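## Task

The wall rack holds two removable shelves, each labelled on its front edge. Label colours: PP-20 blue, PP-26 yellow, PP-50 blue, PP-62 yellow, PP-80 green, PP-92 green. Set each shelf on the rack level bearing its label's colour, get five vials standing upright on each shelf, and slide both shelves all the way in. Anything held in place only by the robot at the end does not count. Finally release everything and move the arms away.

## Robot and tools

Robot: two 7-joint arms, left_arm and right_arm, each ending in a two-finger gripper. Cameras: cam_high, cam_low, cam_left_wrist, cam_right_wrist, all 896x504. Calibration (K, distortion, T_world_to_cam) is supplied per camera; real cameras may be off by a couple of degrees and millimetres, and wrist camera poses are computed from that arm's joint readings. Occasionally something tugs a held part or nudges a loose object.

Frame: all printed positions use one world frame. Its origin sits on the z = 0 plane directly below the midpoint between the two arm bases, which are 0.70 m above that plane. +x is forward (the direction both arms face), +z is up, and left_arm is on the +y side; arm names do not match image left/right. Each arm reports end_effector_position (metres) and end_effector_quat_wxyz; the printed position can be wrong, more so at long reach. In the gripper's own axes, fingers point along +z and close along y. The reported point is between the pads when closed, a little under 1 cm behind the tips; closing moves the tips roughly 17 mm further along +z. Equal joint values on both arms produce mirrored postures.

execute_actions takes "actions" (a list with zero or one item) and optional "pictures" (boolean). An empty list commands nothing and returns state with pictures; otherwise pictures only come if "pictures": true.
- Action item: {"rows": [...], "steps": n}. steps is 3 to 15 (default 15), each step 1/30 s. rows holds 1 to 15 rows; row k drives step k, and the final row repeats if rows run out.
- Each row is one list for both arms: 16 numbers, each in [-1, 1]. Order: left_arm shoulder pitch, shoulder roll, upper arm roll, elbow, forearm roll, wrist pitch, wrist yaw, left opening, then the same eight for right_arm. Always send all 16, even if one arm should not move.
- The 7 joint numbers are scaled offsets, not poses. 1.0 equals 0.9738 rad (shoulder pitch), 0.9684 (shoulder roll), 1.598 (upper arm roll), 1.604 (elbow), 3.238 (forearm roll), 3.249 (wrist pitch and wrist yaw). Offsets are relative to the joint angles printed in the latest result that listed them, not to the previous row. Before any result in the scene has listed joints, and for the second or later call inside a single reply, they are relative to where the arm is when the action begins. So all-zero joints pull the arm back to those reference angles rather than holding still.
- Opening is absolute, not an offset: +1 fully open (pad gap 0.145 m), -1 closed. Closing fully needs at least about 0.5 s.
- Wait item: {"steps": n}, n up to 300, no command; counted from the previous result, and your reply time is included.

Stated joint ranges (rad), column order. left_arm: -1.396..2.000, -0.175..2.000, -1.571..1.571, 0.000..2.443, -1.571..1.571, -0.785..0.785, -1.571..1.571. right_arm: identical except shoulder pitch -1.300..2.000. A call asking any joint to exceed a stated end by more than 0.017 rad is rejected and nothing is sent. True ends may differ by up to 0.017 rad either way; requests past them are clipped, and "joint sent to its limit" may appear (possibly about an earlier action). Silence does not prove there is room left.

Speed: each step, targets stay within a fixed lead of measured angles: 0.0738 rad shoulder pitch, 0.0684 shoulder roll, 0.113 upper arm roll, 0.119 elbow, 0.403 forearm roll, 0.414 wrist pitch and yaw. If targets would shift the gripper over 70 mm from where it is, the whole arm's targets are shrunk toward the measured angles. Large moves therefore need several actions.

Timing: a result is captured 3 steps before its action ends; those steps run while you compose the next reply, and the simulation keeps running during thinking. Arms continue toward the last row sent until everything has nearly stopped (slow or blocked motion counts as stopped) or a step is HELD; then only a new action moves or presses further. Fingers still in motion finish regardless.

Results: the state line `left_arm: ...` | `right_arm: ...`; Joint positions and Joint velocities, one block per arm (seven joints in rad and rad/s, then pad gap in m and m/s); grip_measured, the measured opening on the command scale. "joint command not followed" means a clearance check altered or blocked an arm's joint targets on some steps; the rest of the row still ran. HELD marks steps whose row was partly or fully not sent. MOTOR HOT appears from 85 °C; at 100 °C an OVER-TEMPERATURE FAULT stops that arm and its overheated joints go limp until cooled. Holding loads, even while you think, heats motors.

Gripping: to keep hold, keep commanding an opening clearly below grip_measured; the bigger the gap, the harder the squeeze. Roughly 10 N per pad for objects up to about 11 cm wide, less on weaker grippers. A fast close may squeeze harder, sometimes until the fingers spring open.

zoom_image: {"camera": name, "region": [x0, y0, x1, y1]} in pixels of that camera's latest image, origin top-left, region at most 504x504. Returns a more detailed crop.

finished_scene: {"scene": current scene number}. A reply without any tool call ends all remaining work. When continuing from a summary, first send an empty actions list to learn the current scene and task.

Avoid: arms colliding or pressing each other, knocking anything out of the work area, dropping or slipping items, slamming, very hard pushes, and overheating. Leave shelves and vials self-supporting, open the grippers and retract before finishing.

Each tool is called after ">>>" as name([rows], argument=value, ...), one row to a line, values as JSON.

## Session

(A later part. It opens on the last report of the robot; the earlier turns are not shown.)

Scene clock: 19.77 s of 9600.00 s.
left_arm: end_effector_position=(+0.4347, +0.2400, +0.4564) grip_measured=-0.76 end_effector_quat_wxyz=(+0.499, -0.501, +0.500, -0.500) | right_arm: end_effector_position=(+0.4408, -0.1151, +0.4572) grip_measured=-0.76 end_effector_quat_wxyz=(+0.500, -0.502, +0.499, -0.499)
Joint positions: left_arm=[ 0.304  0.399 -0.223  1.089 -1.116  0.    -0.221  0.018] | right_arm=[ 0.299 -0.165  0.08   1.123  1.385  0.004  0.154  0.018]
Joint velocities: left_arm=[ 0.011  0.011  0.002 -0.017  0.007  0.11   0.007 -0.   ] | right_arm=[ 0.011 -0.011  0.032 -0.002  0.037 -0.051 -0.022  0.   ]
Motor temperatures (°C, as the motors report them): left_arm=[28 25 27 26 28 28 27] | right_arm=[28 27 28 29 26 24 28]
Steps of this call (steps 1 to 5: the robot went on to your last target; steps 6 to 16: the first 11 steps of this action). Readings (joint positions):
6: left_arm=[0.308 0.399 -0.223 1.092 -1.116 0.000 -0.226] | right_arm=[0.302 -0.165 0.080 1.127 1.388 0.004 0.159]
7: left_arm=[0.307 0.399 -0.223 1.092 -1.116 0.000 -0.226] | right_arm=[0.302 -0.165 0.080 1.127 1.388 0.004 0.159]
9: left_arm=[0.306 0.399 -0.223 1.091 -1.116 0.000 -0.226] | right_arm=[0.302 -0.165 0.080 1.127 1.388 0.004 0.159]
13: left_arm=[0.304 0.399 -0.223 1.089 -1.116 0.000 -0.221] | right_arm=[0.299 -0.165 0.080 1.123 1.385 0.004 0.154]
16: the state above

>>> execute_actions([
  {"rows":[[-0.002,0.001,0.004,0.008,0,0,-0.004,-1,-0.002,0,-0.001,0.008,0,0,0.004,-1],[-0.013,0.001,0.008,0.015,-0.001,0,-0.004,-1,-0.012,0,-0.003,0.015,0,0,0.004,-1],[-0.028,0.001,0.013,0.025,-0.002,0,-0.003,-1,-0.026,0,-0.005,0.025,0.001,0,0.003,-1],[-0.049,0.001,0.02,0.039,-0.003,0,-0.001,-1,-0.044,0,-0.007,0.039,0.001,0,0.001,-1],[-0.071,0.001,0.028,0.055,-0.004,0,0.001,-1,-0.065,0,-0.01,0.055,0.002,0,-0.001,-1],[-0.097,0.001,0.036,0.072,-0.006,0,0.003,-1,-0.088,0,-0.014,0.072,0.002,0,-0.003,-1],[-0.124,0.001,0.045,0.091,-0.007,0,0.006,-1,-0.113,0,-0.017,0.092,0.003,0,-0.006,-1],[-0.152,0.001,0.055,0.11,-0.009,0,0.008,-1,-0.139,0,-0.021,0.111,0.004,0,-0.008,-1],[-0.178,0.001,0.063,0.128,-0.01,0,0.01,-1,-0.162,0,-0.024,0.128,0.004,0,-0.01,-1],[-0.2,0.001,0.071,0.143,-0.011,0,0.012,-1,-0.183,0,-0.027,0.144,0.005,0,-0.012,-1],[-0.221,0.001,0.078,0.157,-0.012,0,0.013,-1,-0.201,0,-0.03,0.158,0.005,0,-0.013,-1],[-0.236,0.001,0.083,0.168,-0.013,0,0.014,-1,-0.215,0,-0.032,0.169,0.006,0,-0.014,-1],[-0.246,0.001,0.086,0.175,-0.014,0,0.015,-1,-0.224,0,-0.033,0.176,0.006,0,-0.015,-1],[-0.251,0.001,0.088,0.178,-0.014,0,0.015,-1,-0.229,0,-0.033,0.179,0.006,0,-0.015,-1]]},
])

>>> execute_actions([
  {"rows":[[-0.003,0.001,0.004,0.006,0,0,-0.002,-1,-0.002,0,-0.001,0.006,0,0,0.002,-1],[-0.012,0.001,0.006,0.012,0,0,-0.002,-1,-0.011,0,-0.002,0.012,0,0,0.002,-1],[-0.025,0.001,0.01,0.02,0,0,-0.002,-1,-0.024,0,-0.004,0.02,0,0,0.002,-1],[-0.044,0.001,0.014,0.03,-0.001,0,-0.002,-1,-0.041,0,-0.005,0.031,0,0,0.002,-1],[-0.064,0.001,0.019,0.042,-0.001,0,-0.002,-1,-0.06,0,-0.007,0.043,0,0,0.002,-1],[-0.087,0.001,0.025,0.055,-0.001,0,-0.002,-1,-0.082,0,-0.01,0.056,0,0,0.002,-1],[-0.112,0.001,0.031,0.069,-0.002,0,-0.002,-1,-0.105,0,-0.012,0.07,0.001,0,0.001,-1],[-0.138,0.001,0.037,0.083,-0.002,0,-0.002,-1,-0.129,0,-0.015,0.085,0.001,0,0.001,-1],[-0.161,0.001,0.042,0.096,-0.002,0,-0.002,-1,-0.151,0,-0.017,0.098,0.001,0,0.001,-1],[-0.181,0.001,0.047,0.108,-0.003,0,-0.002,-1,-0.17,0,-0.019,0.11,0.001,0,0.001,-1],[-0.2,0.001,0.052,0.118,-0.003,0,-0.002,-1,-0.187,0,-0.021,0.121,0.001,0,0.001,-1],[-0.213,0.001,0.055,0.126,-0.003,0,-0.002,-1,-0.2,0,-0.022,0.129,0.001,0,0.001,-1],[-0.222,0.001,0.057,0.131,-0.003,0,-0.002,-1,-0.209,0,-0.023,0.134,0.001,0,0.001,-1],[-0.227,0.001,0.058,0.134,-0.003,0,-0.002,-1,-0.213,0,-0.023,0.137,0.001,0,0.001,-1]]},
])

>>> execute_actions([
  {"steps":7},
])

Scene clock: 20.63 s of 9600.00 s.
left_arm: end_effector_position=(+0.3904, +0.2399, +0.4591) grip_measured=-0.76 end_effector_quat_wxyz=(+0.499, -0.501, +0.498, -0.502) | right_arm: end_effector_position=(+0.3969, -0.1145, +0.4603) grip_measured=-0.76 end_effector_quat_wxyz=(+0.502, -0.502, +0.496, -0.501)
Joint positions: left_arm=[ 0.07   0.398 -0.097  1.348 -1.155  0.    -0.175  0.018] | right_arm=[ 0.086 -0.165  0.03   1.384  1.397  0.006  0.107  0.018]
Joint velocities: left_arm=[-0.385  0.011  0.164  0.413 -0.154  0.051 -0.037 -0.   ] | right_arm=[-0.429  0.033 -0.085  0.413  0.066 -0.037 -0.007  0.   ]
Motor temperatures (°C, as the motors report them): left_arm=[28 25 27 26 28 28 27] | right_arm=[28 27 28 29 26 24 28]
Steps of this call (steps 1 to 3: the last 3 steps of your previous action; steps 4 to 14: the robot went on to your last target; steps 15 to 26: the first 12 steps of this action). Readings (joint positions):
15: left_arm=[0.302 0.399 -0.222 1.093 -1.116 0.000 -0.222] | right_arm=[0.298 -0.165 0.080 1.127 1.384 0.004 0.154]
16: left_arm=[0.294 0.399 -0.216 1.105 -1.117 0.000 -0.222] | right_arm=[0.291 -0.165 0.078 1.138 1.384 0.004 0.154]
18: left_arm=[0.259 0.399 -0.197 1.143 -1.122 0.000 -0.220] | right_arm=[0.260 -0.165 0.071 1.178 1.384 0.005 0.152]
22: left_arm=[0.154 0.399 -0.143 1.254 -1.142 0.000 -0.197] | right_arm=[0.161 -0.165 0.050 1.290 1.393 0.005 0.130]
26: the state above

Scene clock: 21.13 s of 9600.00 s.
left_arm: end_effector_position=(+0.3452, +0.2392, +0.4609) grip_measured=-0.76 end_effector_quat_wxyz=(+0.497, -0.502, +0.501, -0.500) | right_arm: end_effector_position=(+0.3513, -0.1144, +0.4615) grip_measured=-0.76 end_effector_quat_wxyz=(+0.500, -0.505, +0.497, -0.498)
Joint positions: left_arm=[-0.154  0.398 -0.007  1.56  -1.169 -0.    -0.162  0.018] | right_arm=[-0.125 -0.165 -0.005  1.6    1.399  0.008  0.091  0.018]
Joint velocities: left_arm=[-0.297 -0.011  0.12   0.335  0.007 -0.037  0.007  0.   ] | right_arm=[-0.341 -0.077 -0.056  0.354  0.037  0.022  0.007 -0.   ]
Motor temperatures (°C, as the motors report them): left_arm=[28 25 27 26 28 28 27] | right_arm=[28 27 28 29 26 24 28]
Steps of this call (steps 1 to 3: the last 3 steps of your previous action; steps 4 to 15: the first 12 steps of this action, its rows measured from where the robot was after step 3). Readings (joint positions):
3: left_arm=[0.057 0.398 -0.089 1.367 -1.161 -0.000 -0.169] | right_arm=[0.074 -0.165 0.028 1.402 1.399 0.006 0.101]
4: left_arm=[0.055 0.398 -0.088 1.369 -1.161 -0.000 -0.169] | right_arm=[0.072 -0.165 0.028 1.404 1.399 0.007 0.100]
5: left_arm=[0.047 0.398 -0.085 1.377 -1.161 -0.000 -0.168] | right_arm=[0.066 -0.165 0.027 1.412 1.398 0.007 0.099]
7: left_arm=[0.016 0.398 -0.072 1.407 -1.162 -0.000 -0.167] | right_arm=[0.035 -0.165 0.022 1.444 1.398 0.007 0.098]
11: left_arm=[-0.080 0.398 -0.037 1.489 -1.166 -0.000 -0.163] | right_arm=[-0.054 -0.165 0.007 1.527 1.399 0.007 0.093]
15: the state above

Scene clock: 21.37 s of 9600.00 s.
left_arm: end_effector_position=(+0.3427, +0.2389, +0.4624) grip_measured=-0.76 end_effector_quat_wxyz=(+0.498, -0.501, +0.500, -0.501) | right_arm: end_effector_position=(+0.3488, -0.1146, +0.4627) grip_measured=-0.76 end_effector_quat_wxyz=(+0.500, -0.504, +0.497, -0.499)
Joint positions: left_arm=[-0.167  0.398 -0.002  1.575 -1.17  -0.    -0.162  0.018] | right_arm=[-0.137 -0.165 -0.007  1.614  1.399  0.008  0.091  0.018]
Joint velocities: left_arm=[-0.077  0.011  0.007 -0.022  0.007  0.037  0.037 -0.   ] | right_arm=[ 0.011  0.077 -0.002  0.007  0.022 -0.051  0.007  0.   ]
Motor temperatures (°C, as the motors report them): left_arm=[28 25 27 26 28 28 27] | right_arm=[28 27 28 29 26 24 28]
Kept back: nothing.
Steps of this call (steps 1 to 3: the last 3 steps of your previous action; steps 4 to 7: the robot went on to your last target). Readings (joint positions):
1: left_arm=[-0.163 0.398 -0.004 1.569 -1.169 -0.000 -0.162] | right_arm=[-0.133 -0.165 -0.007 1.610 1.399 0.008 0.091]
2: left_arm=[-0.166 0.398 -0.002 1.574 -1.170 -0.000 -0.162] | right_arm=[-0.137 -0.165 -0.007 1.614 1.399 0.008 0.091]
4: left_arm=[-0.167 0.398 -0.002 1.575 -1.170 -0.000 -0.162] | right_arm=[-0.137 -0.165 -0.007 1.614 1.399 0.008 0.091]
7: the state above

>>> execute_actions([
  {"rows":[[0.002,0.002,0.004,0.008,0,0,0.004,-1,0.002,0,-0.002,0.008,0,-0.002,-0.004,-1],[-0.001,0.002,0.008,0.017,0,0,0.013,-1,0.001,0,-0.003,0.017,0,-0.002,-0.013,-1],[-0.004,0.002,0.014,0.031,0.001,0,0.025,-1,-0.001,0,-0.005,0.031,0,-0.002,-0.025,-1],[-0.008,0.002,0.021,0.048,0.001,0,0.037,-1,-0.003,0,-0.008,0.049,0,-0.002,-0.037,-1],[-0.011,0.002,0.029,0.067,0.002,0,0.05,-1,-0.003,0,-0.011,0.068,0,-0.002,-0.05,-1],[-0.013,0.002,0.038,0.088,0.003,0,0.062,-1,-0.002,0,-0.015,0.089,0,-0.002,-0.062,-1],[-0.013,0.002,0.048,0.111,0.003,0,0.073,-1,0,0,-0.018,0.112,0,-0.002,-0.074,-1],[-0.011,0.002,0.058,0.132,0.004,0,0.084,-1,0.005,0,-0.022,0.133,0,-0.002,-0.085,-1],[-0.008,0.002,0.067,0.151,0.005,0,0.093,-1,0.011,0,-0.026,0.152,0,-0.002,-0.094,-1],[-0.003,0.002,0.075,0.167,0.006,0,0.1,-1,0.018,0,-0.029,0.169,0,-0.002,-0.101,-1],[0.002,0.002,0.082,0.181,0.006,0,0.104,-1,0.025,0,-0.032,0.183,0,-0.002,-0.105,-1],[0.007,0.002,0.087,0.192,0.007,0,0.107,-1,0.032,0,-0.034,0.194,0,-0.002,-0.108,-1],[0.011,0.002,0.091,0.199,0.007,0,0.107,-1,0.037,0,-0.035,0.201,0,-0.002,-0.108,-1],[0.012,0.002,0.092,0.203,0.007,0,0.107,-1,0.039,0,-0.036,0.205,0,-0.002,-0.108,-1]]},
])

>>> execute_actions([
  {"steps":9},
])

Scene clock: 22.00 s of 9600.00 s.
left_arm: end_effector_position=(+0.3434, +0.2390, +0.5344) grip_measured=-0.76 end_effector_quat_wxyz=(+0.499, -0.499, +0.501, -0.501) | right_arm: end_effector_position=(+0.3492, -0.1138, +0.5338) grip_measured=-0.76 end_effector_quat_wxyz=(+0.502, -0.503, +0.498, -0.497)
Joint positions: left_arm=[-0.163  0.399  0.131  1.877 -1.152 -0.002  0.169  0.018] | right_arm=[-0.11  -0.165 -0.062  1.918  1.396  0.008 -0.246  0.018]
Joint velocities: left_arm=[ 0.077 -0.099  0.193  0.447  0.081 -0.037  0.256 -0.   ] | right_arm=[ 0.187 -0.011 -0.081  0.447  0.007  0.007 -0.286  0.   ]
Motor temperatures (°C, as the motors report them): left_arm=[28 25 27 26 28 28 27] | right_arm=[28 27 28 29 26 24 28]
Steps of this call (steps 1 to 7: the robot went on to your last target; steps 8 to 19: the first 12 steps of this action). Readings (joint positions):
8: left_arm=[-0.167 0.398 -0.001 1.577 -1.170 -0.000 -0.154] | right_arm=[-0.137 -0.165 -0.008 1.618 1.399 0.007 0.083]
9: left_arm=[-0.170 0.398 0.003 1.588 -1.170 -0.000 -0.134] | right_arm=[-0.138 -0.165 -0.009 1.628 1.399 0.007 0.063]
11: left_arm=[-0.179 0.397 0.023 1.637 -1.169 -0.000 -0.072] | right_arm=[-0.145 -0.165 -0.018 1.677 1.399 0.007 -0.000]
15: left_arm=[-0.182 0.398 0.082 1.776 -1.163 -0.001 0.075] | right_arm=[-0.140 -0.165 -0.041 1.817 1.398 0.007 -0.148]
19: the state above

Scene clock: 22.30 s of 9600.00 s.
left_arm: end_effector_position=(+0.3434, +0.2385, +0.5424) grip_measured=-0.76 end_effector_quat_wxyz=(+0.501, -0.495, +0.499, -0.504) | right_arm: end_effector_position=(+0.3494, -0.1142, +0.5416) grip_measured=-0.76 end_effector_quat_wxyz=(+0.504, -0.501, +0.496, -0.499)
Joint positions: left_arm=[-0.156  0.399  0.14   1.9   -1.15  -0.004  0.189  0.018] | right_arm=[-0.101 -0.165 -0.065  1.94   1.396  0.009 -0.267  0.018]
Joint velocities: left_arm=[-0.077 -0.011 -0.002 -0.007 -0.022 -0.007 -0.066  0.   ] | right_arm=[-0.055 -0.055 -0.012 -0.017 -0.066  0.022  0.051  0.   ]
Motor temperatures (°C, as the motors report them): left_arm=[28 25 27 26 28 28 27] | right_arm=[28 27 28 29 26 24 28]
Kept back: nothing.
Steps of this call (steps 1 to 3: the last 3 steps of your previous action; steps 4 to 9: the robot went on to your last target). Readings (joint positions):
1: left_arm=[-0.158 0.399 0.137 1.890 -1.151 -0.003 0.176] | right_arm=[-0.104 -0.165 -0.064 1.931 1.396 0.008 -0.254]
2: left_arm=[-0.156 0.399 0.140 1.898 -1.150 -0.004 0.179] | right_arm=[-0.100 -0.165 -0.065 1.938 1.396 0.009 -0.257]
4: left_arm=[-0.156 0.399 0.140 1.900 -1.150 -0.004 0.186] | right_arm=[-0.100 -0.165 -0.065 1.940 1.396 0.009 -0.263]
8: left_arm=[-0.156 0.399 0.140 1.900 -1.150 -0.004 0.189] | right_arm=[-0.101 -0.165 -0.065 1.940 1.396 0.009 -0.267]
9: the state above

>>> execute_actions([
  {"rows":[[0.008,0.001,-0.002,-0.001,0,0.001,-0.003,-1,0.008,0,0,-0.001,0,-0.002,0.003,-1],[0.017,0.001,-0.004,-0.006,0,0.001,-0.003,-1,0.016,0,0.002,-0.006,0,-0.002,0.004,-1],[0.031,0.001,-0.008,-0.014,-0.001,0.001,-0.004,-1,0.029,0,0.003,-0.014,0.001,-0.002,0.005,-1],[0.049,0.001,-0.012,-0.025,-0.001,0.001,-0.004,-1,0.045,0,0.005,-0.025,0.001,-0.002,0.005,-1],[0.069,0.001,-0.017,-0.037,-0.002,0.001,-0.004,-1,0.064,0,0.007,-0.038,0.001,-0.002,0.006,-1],[0.092,0.001,-0.023,-0.05,-0.002,0.001,-0.005,-1,0.085,0,0.01,-0.051,0.002,-0.002,0.006,-1],[0.116,0.001,-0.029,-0.065,-0.003,0.001,-0.005,-1,0.107,0,0.013,-0.066,0.002,-0.002,0.007,-1],[0.141,0.001,-0.036,-0.08,-0.003,0.001,-0.005,-1,0.13,0,0.015,-0.082,0.002,-0.002,0.008,-1],[0.164,0.001,-0.041,-0.093,-0.004,0.001,-0.005,-1,0.151,0,0.018,-0.095,0.003,-0.002,0.008,-1],[0.184,0.001,-0.047,-0.105,-0.004,0.001,-0.005,-1,0.17,0,0.02,-0.108,0.003,-0.002,0.009,-1],[0.202,0.001,-0.051,-0.116,-0.005,0.001,-0.006,-1,0.186,0,0.022,-0.119,0.003,-0.002,0.009,-1],[0.216,0.001,-0.055,-0.124,-0.005,0.001,-0.006,-1,0.199,0,0.024,-0.127,0.003,-0.002,0.01,-1],[0.225,0.001,-0.057,-0.129,-0.0055,0.001,-0.006,-1,0.207,0,0.025,-0.132,0.003,-0.002,0.01,-1],[0.23,0.001,-0.058,-0.132,-0.0055,0.001,-0.006,-1,0.212,0,0.025,-0.135,0.003,-0.002,0.01,-1]]},
])

>>> execute_actions([
  {"rows":[[0.008,0.001,-0.002,-0.001,0,0,-0.005,-1,0.008,0,0,-0.001,0.001,0,0.005,-1],[0.018,0.001,-0.005,-0.008,0,0,-0.006,-1,0.016,0,0.002,-0.008,0.001,0,0.006,-1],[0.031,0.001,-0.009,-0.017,0,0,-0.007,-1,0.029,0,0.003,-0.018,0.001,0,0.008,-1],[0.049,0.001,-0.015,-0.03,0,0,-0.009,-1,0.045,0,0.006,-0.031,0.001,0,0.009,-1],[0.07,0.001,-0.021,-0.045,0,0,-0.01,-1,0.064,0,0.008,-0.046,0.001,0,0.011,-1],[0.093,0.001,-0.028,-0.061,0,0,-0.012,-1,0.085,0,0.011,-0.062,0.001,0,0.013,-1],[0.117,0.001,-0.035,-0.078,0,0,-0.014,-1,0.107,0,0.014,-0.08,0.001,0,0.015,-1],[0.142,0.001,-0.043,-0.096,0,0,-0.016,-1,0.13,0,0.017,-0.099,0.001,0,0.017,-1],[0.165,0.001,-0.05,-0.112,0,0,-0.018,-1,0.151,0,0.02,-0.115,0.001,0,0.019,-1],[0.186,0.001,-0.056,-0.127,0,0,-0.019,-1,0.17,0,0.022,-0.13,0.001,0,0.021,-1],[0.204,0.001,-0.062,-0.14,0,0,-0.021,-1,0.186,0,0.024,-0.143,0.001,0,0.023,-1],[0.217,0.001,-0.066,-0.149,0,0,-0.022,-1,0.199,0,0.026,-0.153,0.001,0,0.024,-1],[0.226,0.001,-0.069,-0.156,0,0,-0.022,-1,0.207,0,0.027,-0.16,0.001,0,0.024,-1],[0.231,0.001,-0.07,-0.159,0,0,-0.022,-1,0.211,0,0.028,-0.163,0.001,0,0.024,-1]]},
])

>>> execute_actions([
  {"steps":7},
])

Scene clock: 23.10 s of 9600.00 s.
left_arm: end_effector_position=(+0.3855, +0.2394, +0.5379) grip_measured=-0.76 end_effector_quat_wxyz=(+0.500, -0.498, +0.498, -0.504) | right_arm: end_effector_position=(+0.3914, -0.1139, +0.5380) grip_measured=-0.76 end_effector_quat_wxyz=(+0.502, -0.502, +0.495, -0.500)
Joint positions: left_arm=[ 0.05   0.399  0.054  1.702 -1.166 -0.002  0.184  0.018] | right_arm=[ 0.089 -0.165 -0.031  1.738  1.401  0.007 -0.253  0.018]
Joint velocities: left_arm=[ 0.429  0.011 -0.144 -0.32  -0.051  0.007 -0.037 -0.   ] | right_arm=[ 0.231 -0.033  0.051 -0.33  -0.022 -0.022 -0.022  0.   ]
Motor temperatures (°C, as the motors report them): left_arm=[28 25 27 26 28 28 27] | right_arm=[28 27 28 29 26 24 28]
Steps of this call (steps 1 to 12: the robot went on to your last target; steps 13 to 24: the first 12 steps of this action). Readings (joint positions):
13: left_arm=[-0.155 0.399 0.139 1.899 -1.150 -0.003 0.190] | right_arm=[-0.100 -0.165 -0.065 1.939 1.395 0.009 -0.267]
14: left_arm=[-0.148 0.399 0.136 1.893 -1.150 -0.003 0.190] | right_arm=[-0.095 -0.165 -0.065 1.934 1.394 0.008 -0.267]
16: left_arm=[-0.115 0.399 0.123 1.862 -1.153 -0.002 0.189] | right_arm=[-0.064 -0.165 -0.060 1.903 1.394 0.007 -0.266]
20: left_arm=[-0.024 0.399 0.085 1.774 -1.159 -0.002 0.186] | right_arm=[0.020 -0.165 -0.044 1.812 1.397 0.007 -0.258]
24: the state above

Scene clock: 23.60 s of 9600.00 s.
left_arm: end_effector_position=(+0.4315, +0.2395, +0.5327) grip_measured=-0.76 end_effector_quat_wxyz=(+0.500, -0.499, +0.500, -0.501) | right_arm: end_effector_position=(+0.4372, -0.1143, +0.5328) grip_measured=-0.76 end_effector_quat_wxyz=(+0.500, -0.503, +0.497, -0.500)
Joint positions: left_arm=[ 0.27   0.399 -0.054  1.449 -1.168 -0.     0.135  0.018] | right_arm=[ 0.29  -0.165  0.013  1.48   1.401  0.005 -0.198  0.018]
Joint velocities: left_arm=[ 0.297 -0.055 -0.125 -0.325  0.007 -0.022 -0.037  0.   ] | right_arm=[ 0.253 -0.011  0.076 -0.388  0.007 -0.037 -0.007 -0.   ]
Motor temperatures (°C, as the motors report them): left_arm=[28 25 27 26 28 28 27] | right_arm=[28 27 28 29 26 24 28]
Steps of this call (steps 1 to 3: the last 3 steps of your previous action; steps 4 to 15: the first 12 steps of this action, its rows measured from where the robot was after step 3). Readings (joint positions):
3: left_arm=[0.064 0.399 0.048 1.688 -1.167 -0.002 0.184] | right_arm=[0.102 -0.165 -0.028 1.724 1.401 0.007 -0.252]
4: left_arm=[0.064 0.399 0.047 1.687 -1.167 -0.002 0.184] | right_arm=[0.102 -0.165 -0.028 1.723 1.401 0.007 -0.252]
5: left_arm=[0.072 0.399 0.043 1.679 -1.167 -0.002 0.182] | right_arm=[0.107 -0.165 -0.026 1.716 1.401 0.007 -0.250]
7: left_arm=[0.104 0.399 0.028 1.642 -1.168 -0.002 0.176] | right_arm=[0.138 -0.165 -0.020 1.677 1.401 0.007 -0.243]
11: left_arm=[0.196 0.400 -0.017 1.537 -1.168 -0.001 0.156] | right_arm=[0.223 -0.165 -0.002 1.569 1.401 0.006 -0.221]
15: the state above

Scene clock: 23.83 s of 9600.00 s.
left_arm: end_effector_position=(+0.4343, +0.2395, +0.5327) grip_measured=-0.76 end_effector_quat_wxyz=(+0.500, -0.498, +0.500, -0.501) | right_arm: end_effector_position=(+0.4401, -0.1144, +0.5330) grip_measured=-0.76 end_effector_quat_wxyz=(+0.501, -0.502, +0.496, -0.500)
Joint positions: left_arm=[ 0.284  0.399 -0.061  1.433 -1.167 -0.     0.129  0.018] | right_arm=[ 0.303 -0.165  0.016  1.463  1.401  0.005 -0.192  0.018]
Joint velocities: left_arm=[ 0.033 -0.033 -0.002 -0.007  0.007 -0.066  0.037 -0.   ] | right_arm=[ 0.033  0.077 -0.002 -0.007 -0.007 -0.037  0.022 -0.   ]
Motor temperatures (°C, as the motors report them): left_arm=[28 25 27 26 28 28 27] | right_arm=[28 27 28 29 26 24 28]
Kept back: nothing.
Steps of this call (steps 1 to 3: the last 3 steps of your previous action; steps 4 to 7: the robot went on to your last target). Readings (joint positions):
1: left_arm=[0.279 0.399 -0.059 1.439 -1.168 -0.000 0.132] | right_arm=[0.299 -0.165 0.014 1.469 1.401 0.005 -0.195]
2: left_arm=[0.284 0.399 -0.061 1.433 -1.167 -0.000 0.131] | right_arm=[0.303 -0.165 0.016 1.464 1.401 0.005 -0.193]
4: left_arm=[0.284 0.399 -0.061 1.433 -1.167 -0.000 0.130] | right_arm=[0.303 -0.165 0.016 1.463 1.401 0.005 -0.193]
7: the state above

>>> execute_actions([
  {"rows":[[0.004,0,-0.001,-0.002,0,0,-0.002,-1,0.004,0,0.001,-0.002,0,0,0.002,-1],[0.009,0,-0.003,-0.005,0,0,-0.002,-1,0.008,0,0.002,-0.005,0,0,0.002,-1],[0.014,0,-0.004,-0.008,0,0,-0.002,-1,0.013,0,0.003,-0.008,0,0,0.002,-1],[0.019,0,-0.006,-0.011,0,0,-0.003,-1,0.018,0,0.003,-0.012,0,0,0.003,-1],[0.019,0,-0.006,-0.011,0,0,-0.003,-1,0.018,0,0.003,-0.012,0,0,0.003,-1],[0.019,0,-0.006,-0.011,0,0,-0.003,-1,0.018,0,0.003,-0.012,0,0,0.003,-1],[0.019,0,-0.006,-0.011,0,0,-0.003,-1,0.018,0,0.003,-0.012,0,0,0.003,-1],[0.019,0,-0.006,-0.011,0,0,-0.003,-0.76,0.018,0,0.003,-0.012,0,0,0.003,-0.76],[0.019,0,-0.006,-0.011,0,0,-0.003,-0.7,0.018,0,0.003,-0.012,0,0,0.003,-0.7],[0.019,0,-0.006,-0.011,0,0,-0.003,-0.55,0.018,0,0.003,-0.012,0,0,0.003,-0.55],[0.019,0,-0.006,-0.011,0,0,-0.003,-0.4,0.018,0,0.003,-0.012,0,0,0.003,-0.4]],"steps":14},
])

>>> execute_actions([
  {"rows":[[-0.015,0,0.004,0.01,0,0,0.001,-0.4,-0.014,0,-0.002,0.01,0,0,-0.001,-0.4],[-0.04,0,0.012,0.027,0,0,0.002,-0.4,-0.037,0,-0.005,0.028,0,0,-0.002,-0.4],[-0.075,0,0.022,0.051,0,0,0.004,-0.4,-0.069,0,-0.009,0.052,0,0,-0.005,-0.4],[-0.115,0,0.034,0.078,0,0,0.007,-0.4,-0.106,0,-0.014,0.08,0,0,-0.008,-0.4],[-0.16,0,0.047,0.108,0,0,0.01,-0.4,-0.147,0,-0.019,0.11,0,0,-0.012,-0.4],[-0.205,0,0.06,0.138,0,0,0.014,-0.4,-0.188,0,-0.024,0.141,0,0,-0.016,-0.4],[-0.25,0,0.073,0.167,0,0,0.017,-0.4,-0.23,0,-0.03,0.171,0,0,-0.02,-0.4],[-0.295,0,0.086,0.195,0,0,0.019,-0.4,-0.271,0,-0.035,0.2,0,0,-0.022,-0.4],[-0.34,0,0.098,0.222,0,0,0.02,-0.4,-0.313,0,-0.04,0.228,0,0,-0.024,-0.4],[-0.385,0,0.11,0.248,0,0,0.02,-0.4,-0.354,0,-0.045,0.255,0,0,-0.024,-0.4],[-0.43,0,0.122,0.274,0,0,0.02,-0.4,-0.396,0,-0.05,0.282,0,0,-0.024,-0.4],[-0.475,0,0.133,0.3,0,0,0.02,-0.4,-0.437,0,-0.054,0.308,0,0,-0.024,-0.4],[-0.52,0,0.144,0.322,0,0,0.02,-0.4,-0.478,0,-0.058,0.332,0,0,-0.024,-0.4],[-0.56,0,0.153,0.34,0,0,0.02,-0.4,-0.515,0,-0.062,0.35,0,0,-0.024,-0.4],[-0.6,0,0.16,0.355,0,0,0.02,-0.4,-0.55,0,-0.065,0.365,0,0,-0.024,-0.4]]},
])

>>> execute_actions([
  {"steps":7},
], pictures=true)

Scene clock: 24.60 s of 9600.00 s.
left_arm: end_effector_position=(+0.4375, +0.2395, +0.5331) grip_measured=-0.42 end_effector_quat_wxyz=(+0.501, -0.498, +0.500, -0.502) | right_arm: end_effector_position=(+0.4435, -0.1146, +0.5339) grip_measured=-0.42 end_effector_quat_wxyz=(+0.501, -0.502, +0.496, -0.501)
Joint positions: left_arm=[ 0.3    0.399 -0.069  1.415 -1.166 -0.     0.126  0.044] | right_arm=[ 0.32  -0.165  0.019  1.445  1.401  0.005 -0.188  0.044]
Joint velocities: left_arm=[ 0.077  0.033 -0.017  0.017 -0.007 -0.051  0.037  0.319] | right_arm=[ 0.011 -0.077  0.002  0.022 -0.007 -0.037 -0.022  0.319]
Motor temperatures (°C, as the motors report them): left_arm=[28 25 27 26 28 28 27] | right_arm=[28 27 28 29 26 24 28]
Steps of this call (steps 1 to 12: the robot went on to your last target; steps 13 to 23: the first 11 steps of this action). Readings (joint positions):
13: left_arm=[0.284 0.399 -0.061 1.432 -1.167 -0.000 0.129] | right_arm=[0.303 -0.165 0.016 1.462 1.401 0.005 -0.192]
14: left_arm=[0.286 0.399 -0.063 1.428 -1.167 -0.000 0.128] | right_arm=[0.305 -0.165 0.016 1.459 1.401 0.005 -0.192]
16: left_arm=[0.297 0.399 -0.069 1.417 -1.167 -0.000 0.128] | right_arm=[0.316 -0.165 0.019 1.447 1.401 0.005 -0.192]
20: left_arm=[0.299 0.399 -0.069 1.415 -1.166 -0.000 0.128] | right_arm=[0.318 -0.165 0.019 1.445 1.401 0.005 -0.192]
23: the state above

Scene clock: 25.10 s of 9600.00 s.
left_arm: end_effector_position=(+0.3429, +0.2413, +0.5365) grip_measured=-0.40 end_effector_quat_wxyz=(+0.504, -0.498, +0.504, -0.494) | right_arm: end_effector_position=(+0.3492, -0.1142, +0.5382) grip_measured=-0.40 end_effector_quat_wxyz=(+0.504, -0.500, +0.499, -0.497)
Joint positions: left_arm=[-0.163  0.399  0.14   1.887 -1.166 -0.     0.185  0.045] | right_arm=[-0.105 -0.165 -0.065  1.931  1.401  0.005 -0.259  0.045]
Joint velocities: left_arm=[-1.198 -0.055  0.432  1.092  0.022 -0.022 -0.037  0.   ] | right_arm=[-1.022 -0.033 -0.159  1.072  0.037  0.007 -0.037  0.   ]
Motor temperatures (°C, as the motors report them): left_arm=[28 25 27 26 28 28 27] | right_arm=[28 27 28 29 26 24 28]
Steps of this call (steps 1 to 3: the last 3 steps of your previous action; steps 4 to 15: the first 12 steps of this action, its rows measured from where the robot was after step 3). Readings (joint positions):
3: left_arm=[0.300 0.399 -0.069 1.415 -1.166 -0.000 0.126] | right_arm=[0.320 -0.165 0.019 1.445 1.401 0.005 -0.188]
4: left_arm=[0.293 0.399 -0.066 1.424 -1.166 -0.000 0.126] | right_arm=[0.314 -0.165 0.018 1.453 1.401 0.005 -0.188]
5: left_arm=[0.270 0.399 -0.055 1.451 -1.166 -0.000 0.127] | right_arm=[0.294 -0.165 0.014 1.482 1.401 0.005 -0.190]
7: left_arm=[0.190 0.399 -0.019 1.533 -1.166 -0.000 0.135] | right_arm=[0.222 -0.165 -0.000 1.568 1.401 0.005 -0.198]
11: left_arm=[0.013 0.399 0.063 1.720 -1.166 -0.000 0.173] | right_arm=[0.056 -0.164 -0.034 1.757 1.401 0.005 -0.243]
15: the state above

Scene clock: 25.33 s of 9600.00 s.
left_arm: end_effector_position=(+0.3199, +0.2416, +0.5366) grip_measured=-0.40 end_effector_quat_wxyz=(+0.505, -0.498, +0.511, -0.485) | right_arm: end_effector_position=(+0.3265, -0.1141, +0.5389) grip_measured=-0.40 end_effector_quat_wxyz=(+0.503, -0.501, +0.503, -0.492)
Joint positions: left_arm=[-0.281  0.399  0.186  1.984 -1.166 -0.     0.189  0.045] | right_arm=[-0.213 -0.165 -0.084  2.031  1.401  0.005 -0.263  0.045]
Joint velocities: left_arm=[ 0.055 -0.033 -0.007 -0.017  0.037  0.037  0.007 -0.   ] | right_arm=[-0.077  0.077  0.002 -0.007  0.051 -0.022  0.007 -0.   ]
Motor temperatures (°C, as the motors report them): left_arm=[28 25 27 26 28 28 27] | right_arm=[28 27 28 29 26 24 28]
Kept back: nothing.
Steps of this call (steps 1 to 3: the last 3 steps of your previous action; steps 4 to 7: the robot went on to your last target). Readings (joint positions):
1: left_arm=[-0.206 0.399 0.156 1.925 -1.166 -0.000 0.186] | right_arm=[-0.146 -0.165 -0.071 1.970 1.401 0.005 -0.261]
2: left_arm=[-0.246 0.399 0.172 1.956 -1.166 -0.000 0.186] | right_arm=[-0.182 -0.165 -0.077 2.003 1.401 0.005 -0.261]
4: left_arm=[-0.297 0.399 0.187 1.986 -1.166 -0.000 0.187] | right_arm=[-0.228 -0.165 -0.084 2.034 1.401 0.005 -0.261]
7: the state above
camera_calibration (this result's frames):
cam_left_wrist: T_world_to_cam=[[-0.365258, 0.0302665, -0.930414, 0.605258], [-0.168094, 0.980898, 0.0978986, -0.223842], [0.915604, 0.192156, -0.353193, -0.0933536], [0, 0, 0, 1]] pos_world=[0.268924, 0.219186, 0.552082]
cam_right_wrist: T_world_to_cam=[[0.330391, 0.0387792, -0.943047, 0.406568], [-0.171473, 0.984994, -0.0195704, 0.191352], [0.928137, 0.168173, 0.332083, -0.410806], [0, 0, 0, 1]] pos_world=[0.27977, -0.13516, 0.523579]

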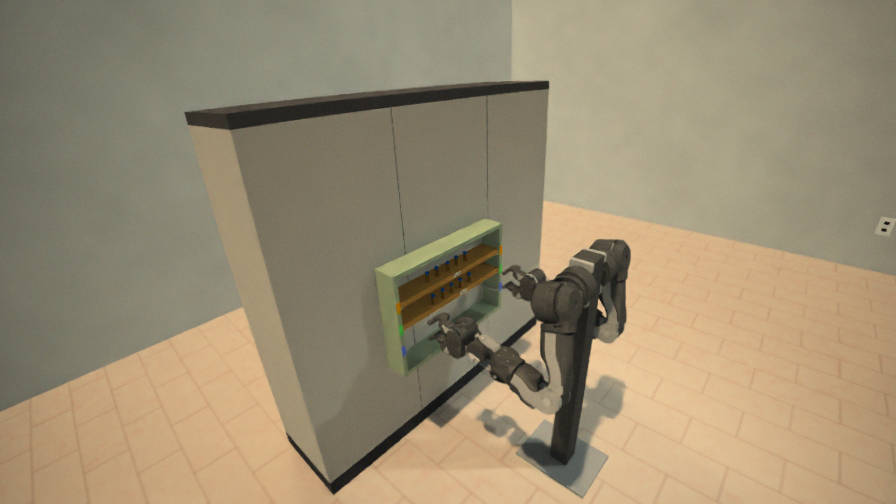

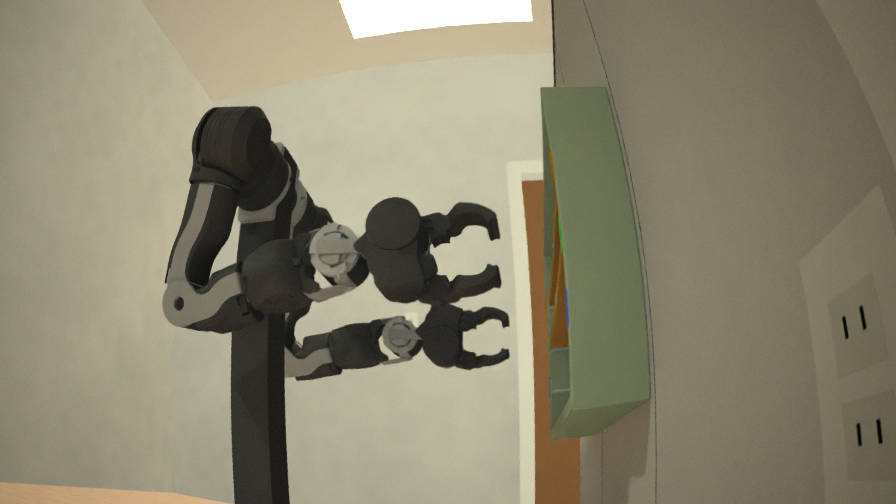

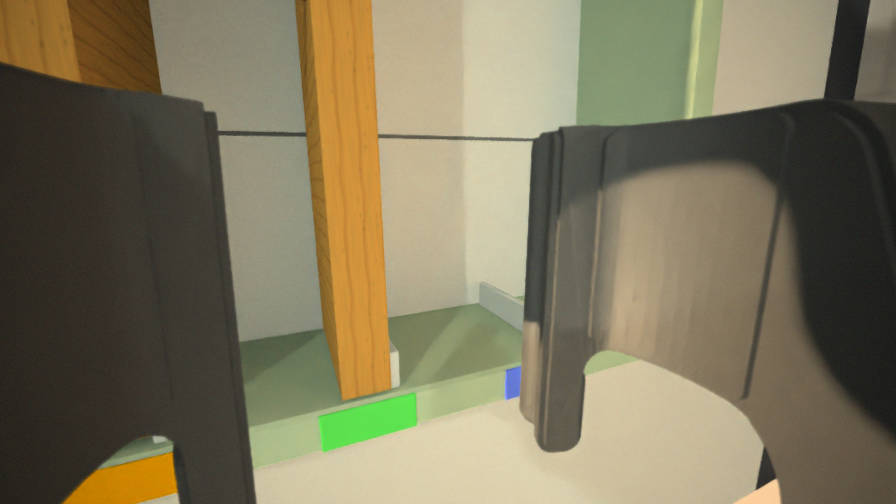

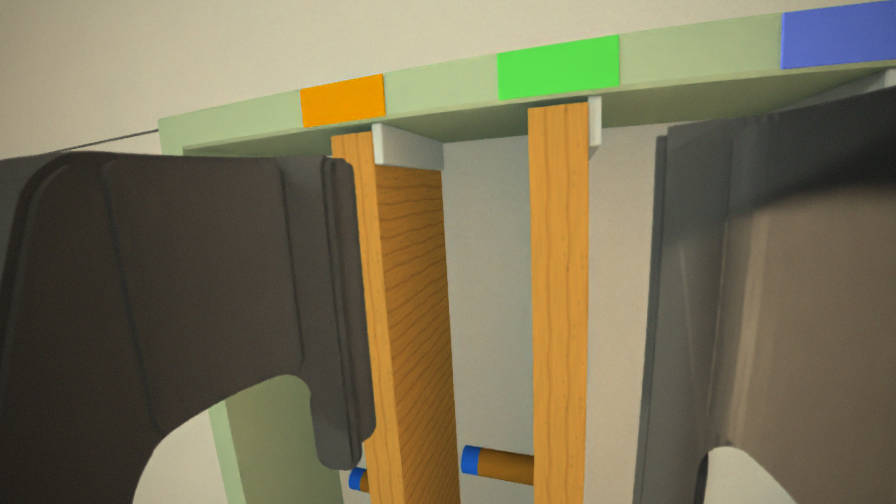

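>>> finished_scene(scene=2)

The scene is finished: the task was done.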